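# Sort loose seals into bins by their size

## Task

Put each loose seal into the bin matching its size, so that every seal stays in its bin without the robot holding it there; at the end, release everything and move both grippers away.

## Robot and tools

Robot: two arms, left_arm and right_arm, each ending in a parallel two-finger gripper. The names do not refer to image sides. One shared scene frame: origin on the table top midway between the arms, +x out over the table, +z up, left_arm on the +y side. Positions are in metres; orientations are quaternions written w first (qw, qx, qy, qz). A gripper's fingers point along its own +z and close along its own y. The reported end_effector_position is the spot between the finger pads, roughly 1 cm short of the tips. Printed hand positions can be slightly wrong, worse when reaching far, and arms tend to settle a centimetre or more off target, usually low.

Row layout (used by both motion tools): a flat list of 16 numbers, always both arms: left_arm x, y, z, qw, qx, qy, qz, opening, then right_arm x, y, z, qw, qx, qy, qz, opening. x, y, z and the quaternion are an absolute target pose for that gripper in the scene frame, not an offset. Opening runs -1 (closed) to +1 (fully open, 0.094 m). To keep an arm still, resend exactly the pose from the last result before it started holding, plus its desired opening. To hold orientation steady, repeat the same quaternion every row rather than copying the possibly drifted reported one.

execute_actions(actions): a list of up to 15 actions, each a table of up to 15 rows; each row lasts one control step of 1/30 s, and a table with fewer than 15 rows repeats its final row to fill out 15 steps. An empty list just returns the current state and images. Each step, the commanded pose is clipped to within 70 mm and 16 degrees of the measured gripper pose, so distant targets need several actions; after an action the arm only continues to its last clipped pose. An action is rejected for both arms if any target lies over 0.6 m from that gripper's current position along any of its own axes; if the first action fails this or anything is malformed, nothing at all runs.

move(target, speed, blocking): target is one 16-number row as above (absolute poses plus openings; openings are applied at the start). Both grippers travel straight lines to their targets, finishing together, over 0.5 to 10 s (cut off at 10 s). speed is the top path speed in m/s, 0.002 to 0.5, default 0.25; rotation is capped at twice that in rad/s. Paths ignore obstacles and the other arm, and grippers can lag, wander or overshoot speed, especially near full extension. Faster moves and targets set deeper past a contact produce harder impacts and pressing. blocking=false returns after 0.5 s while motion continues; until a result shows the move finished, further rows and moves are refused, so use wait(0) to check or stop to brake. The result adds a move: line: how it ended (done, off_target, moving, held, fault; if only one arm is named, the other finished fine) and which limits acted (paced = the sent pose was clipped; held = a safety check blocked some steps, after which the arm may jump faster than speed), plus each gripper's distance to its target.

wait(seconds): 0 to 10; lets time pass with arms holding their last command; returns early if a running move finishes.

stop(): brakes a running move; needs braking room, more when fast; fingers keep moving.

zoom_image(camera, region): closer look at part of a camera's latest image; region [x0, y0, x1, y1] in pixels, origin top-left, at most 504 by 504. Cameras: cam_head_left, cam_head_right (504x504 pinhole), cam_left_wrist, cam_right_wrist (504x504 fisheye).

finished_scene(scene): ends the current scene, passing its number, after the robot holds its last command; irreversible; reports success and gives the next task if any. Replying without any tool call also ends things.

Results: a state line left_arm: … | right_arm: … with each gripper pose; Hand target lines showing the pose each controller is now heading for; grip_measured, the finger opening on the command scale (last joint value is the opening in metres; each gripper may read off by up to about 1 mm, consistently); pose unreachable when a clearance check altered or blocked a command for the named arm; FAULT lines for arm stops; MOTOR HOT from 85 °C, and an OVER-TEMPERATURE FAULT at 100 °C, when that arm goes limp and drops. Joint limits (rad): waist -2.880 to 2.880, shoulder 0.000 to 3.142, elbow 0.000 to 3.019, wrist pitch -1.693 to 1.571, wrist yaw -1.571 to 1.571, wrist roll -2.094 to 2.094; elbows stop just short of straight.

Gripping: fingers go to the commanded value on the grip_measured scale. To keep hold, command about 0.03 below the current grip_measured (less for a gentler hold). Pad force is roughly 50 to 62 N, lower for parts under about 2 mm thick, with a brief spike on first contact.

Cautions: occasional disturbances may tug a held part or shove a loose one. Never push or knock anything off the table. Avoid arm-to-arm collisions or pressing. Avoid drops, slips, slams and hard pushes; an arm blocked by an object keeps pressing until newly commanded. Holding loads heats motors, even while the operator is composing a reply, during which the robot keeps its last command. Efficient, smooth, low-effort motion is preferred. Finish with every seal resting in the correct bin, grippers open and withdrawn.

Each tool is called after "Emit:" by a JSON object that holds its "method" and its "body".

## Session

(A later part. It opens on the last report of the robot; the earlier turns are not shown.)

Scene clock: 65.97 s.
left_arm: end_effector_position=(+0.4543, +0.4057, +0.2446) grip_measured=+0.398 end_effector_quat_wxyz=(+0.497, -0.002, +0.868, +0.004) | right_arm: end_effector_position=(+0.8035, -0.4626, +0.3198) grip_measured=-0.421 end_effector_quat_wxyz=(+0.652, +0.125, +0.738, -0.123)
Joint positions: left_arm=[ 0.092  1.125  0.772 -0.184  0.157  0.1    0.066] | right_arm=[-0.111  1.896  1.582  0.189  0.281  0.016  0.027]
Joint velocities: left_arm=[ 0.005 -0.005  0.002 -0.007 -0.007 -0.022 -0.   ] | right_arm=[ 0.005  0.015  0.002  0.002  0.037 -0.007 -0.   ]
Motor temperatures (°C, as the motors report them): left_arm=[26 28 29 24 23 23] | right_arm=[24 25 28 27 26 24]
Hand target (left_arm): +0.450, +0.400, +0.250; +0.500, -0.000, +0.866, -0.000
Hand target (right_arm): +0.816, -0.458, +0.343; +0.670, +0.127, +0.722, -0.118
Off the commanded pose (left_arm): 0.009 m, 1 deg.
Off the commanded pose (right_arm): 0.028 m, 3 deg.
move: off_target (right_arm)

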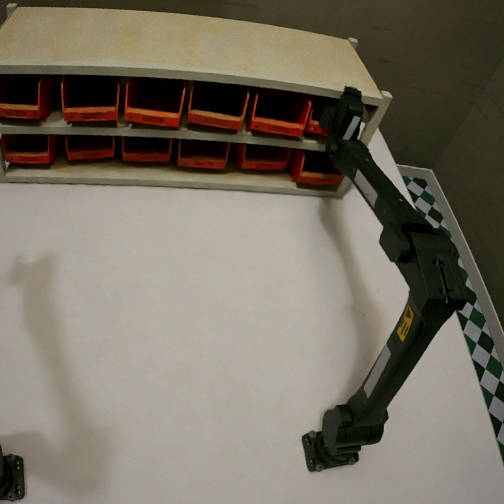

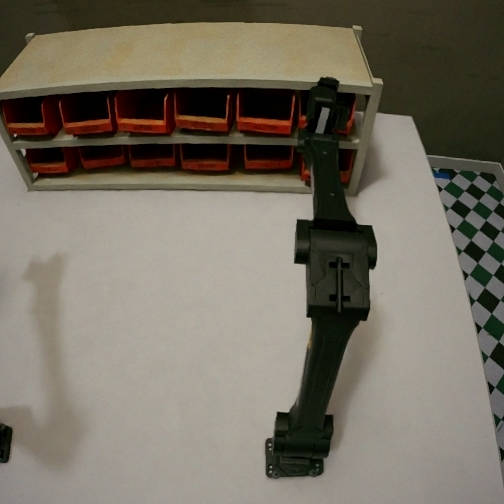

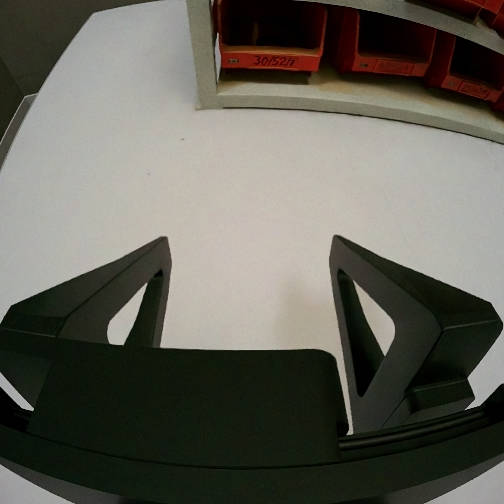

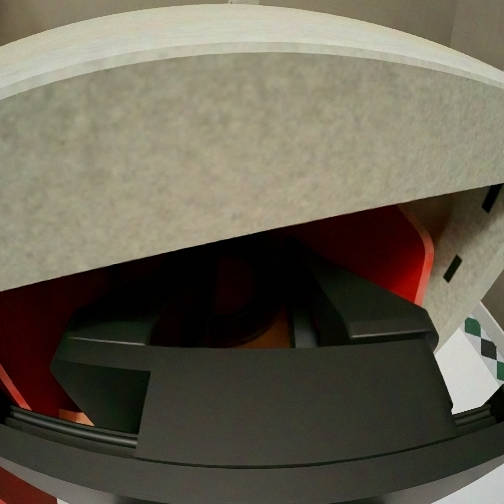

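Emit:
{"method": "move", "body": {"target": [0.45,0.4,0.25,0.5,0,0.866,0,0.4,0.62,-0.43,0.34,0.67,0.06,0.735,-0.06,-0.42], "speed": 0.2}}

Emit:
{"method": "zoom_image", "body": {"camera": "cam_right_wrist", "region": [100, 40, 380, 260]}}

Scene clock: 69.07 s.
left_arm: end_effector_position=(+0.4543, +0.4057, +0.2446) grip_measured=+0.398 end_effector_quat_wxyz=(+0.497, -0.002, +0.868, +0.004) | right_arm: end_effector_position=(+0.6202, -0.4238, +0.3344) grip_measured=-0.421 end_effector_quat_wxyz=(+0.662, +0.061, +0.745, -0.057)
Joint positions: left_arm=[ 0.092  1.125  0.772 -0.184  0.157  0.1    0.066] | right_arm=[-0.123  1.41   1.001  0.29   0.085  0.007  0.027]
Joint velocities: left_arm=[-0.005  0.005 -0.007 -0.002  0.022  0.007  0.   ] | right_arm=[-0.005 -0.005  0.017 -0.002  0.007  0.022 -0.   ]
Motor temperatures (°C, as the motors report them): left_arm=[26 28 29 24 23 23] | right_arm=[24 25 28 27 26 24]
Hand target (left_arm): +0.450, +0.400, +0.250; +0.500, -0.000, +0.866, -0.000
Hand target (right_arm): +0.621, -0.428, +0.343; +0.671, +0.060, +0.737, -0.060
Off the commanded pose (left_arm): 0.009 m, 1 deg.
Off the commanded pose (right_arm): 0.008 m, 2 deg.
move: done

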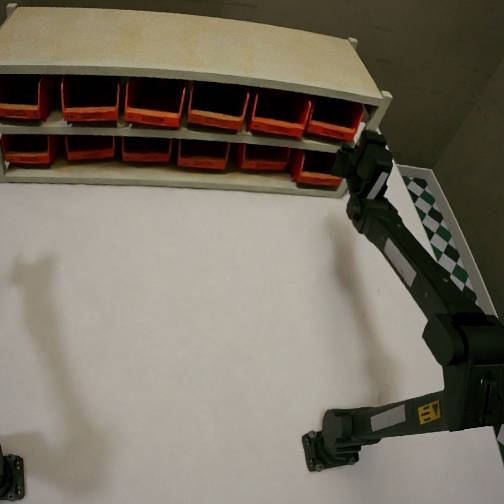

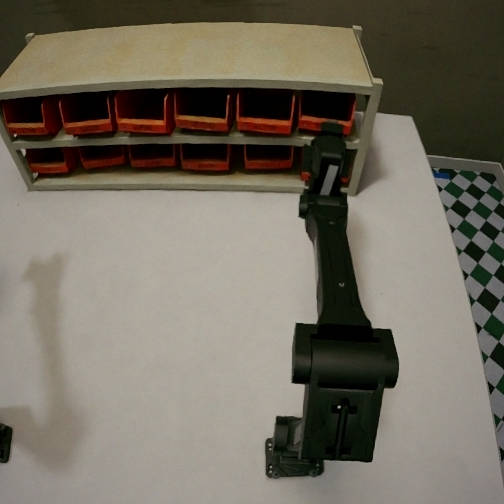

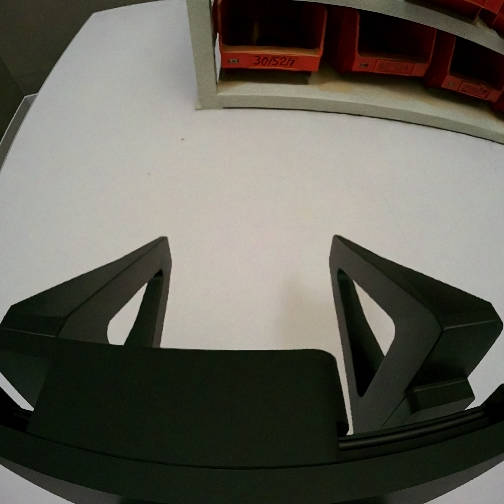

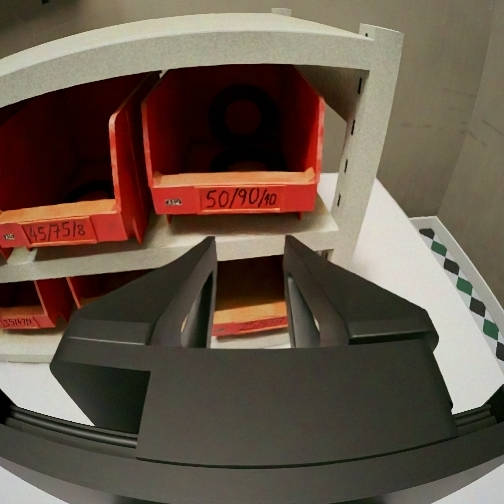

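Region (100, 40, 380, 260) of cam_right_wrist's 504x504 image, scaled by 1.800, with more detail than that image has; it fills the top 396 rows of this view, and the rest is white.

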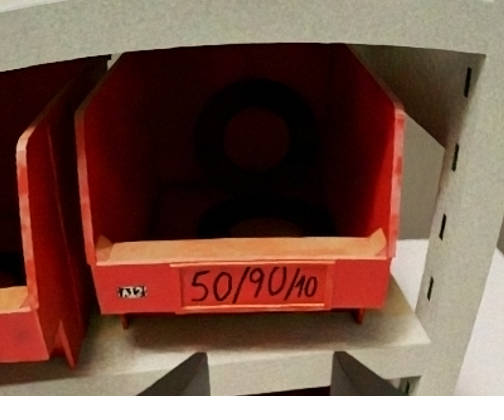

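Emit:
{"method": "finished_scene", "body": {"scene": 1}}

The scene is finished: the task was done.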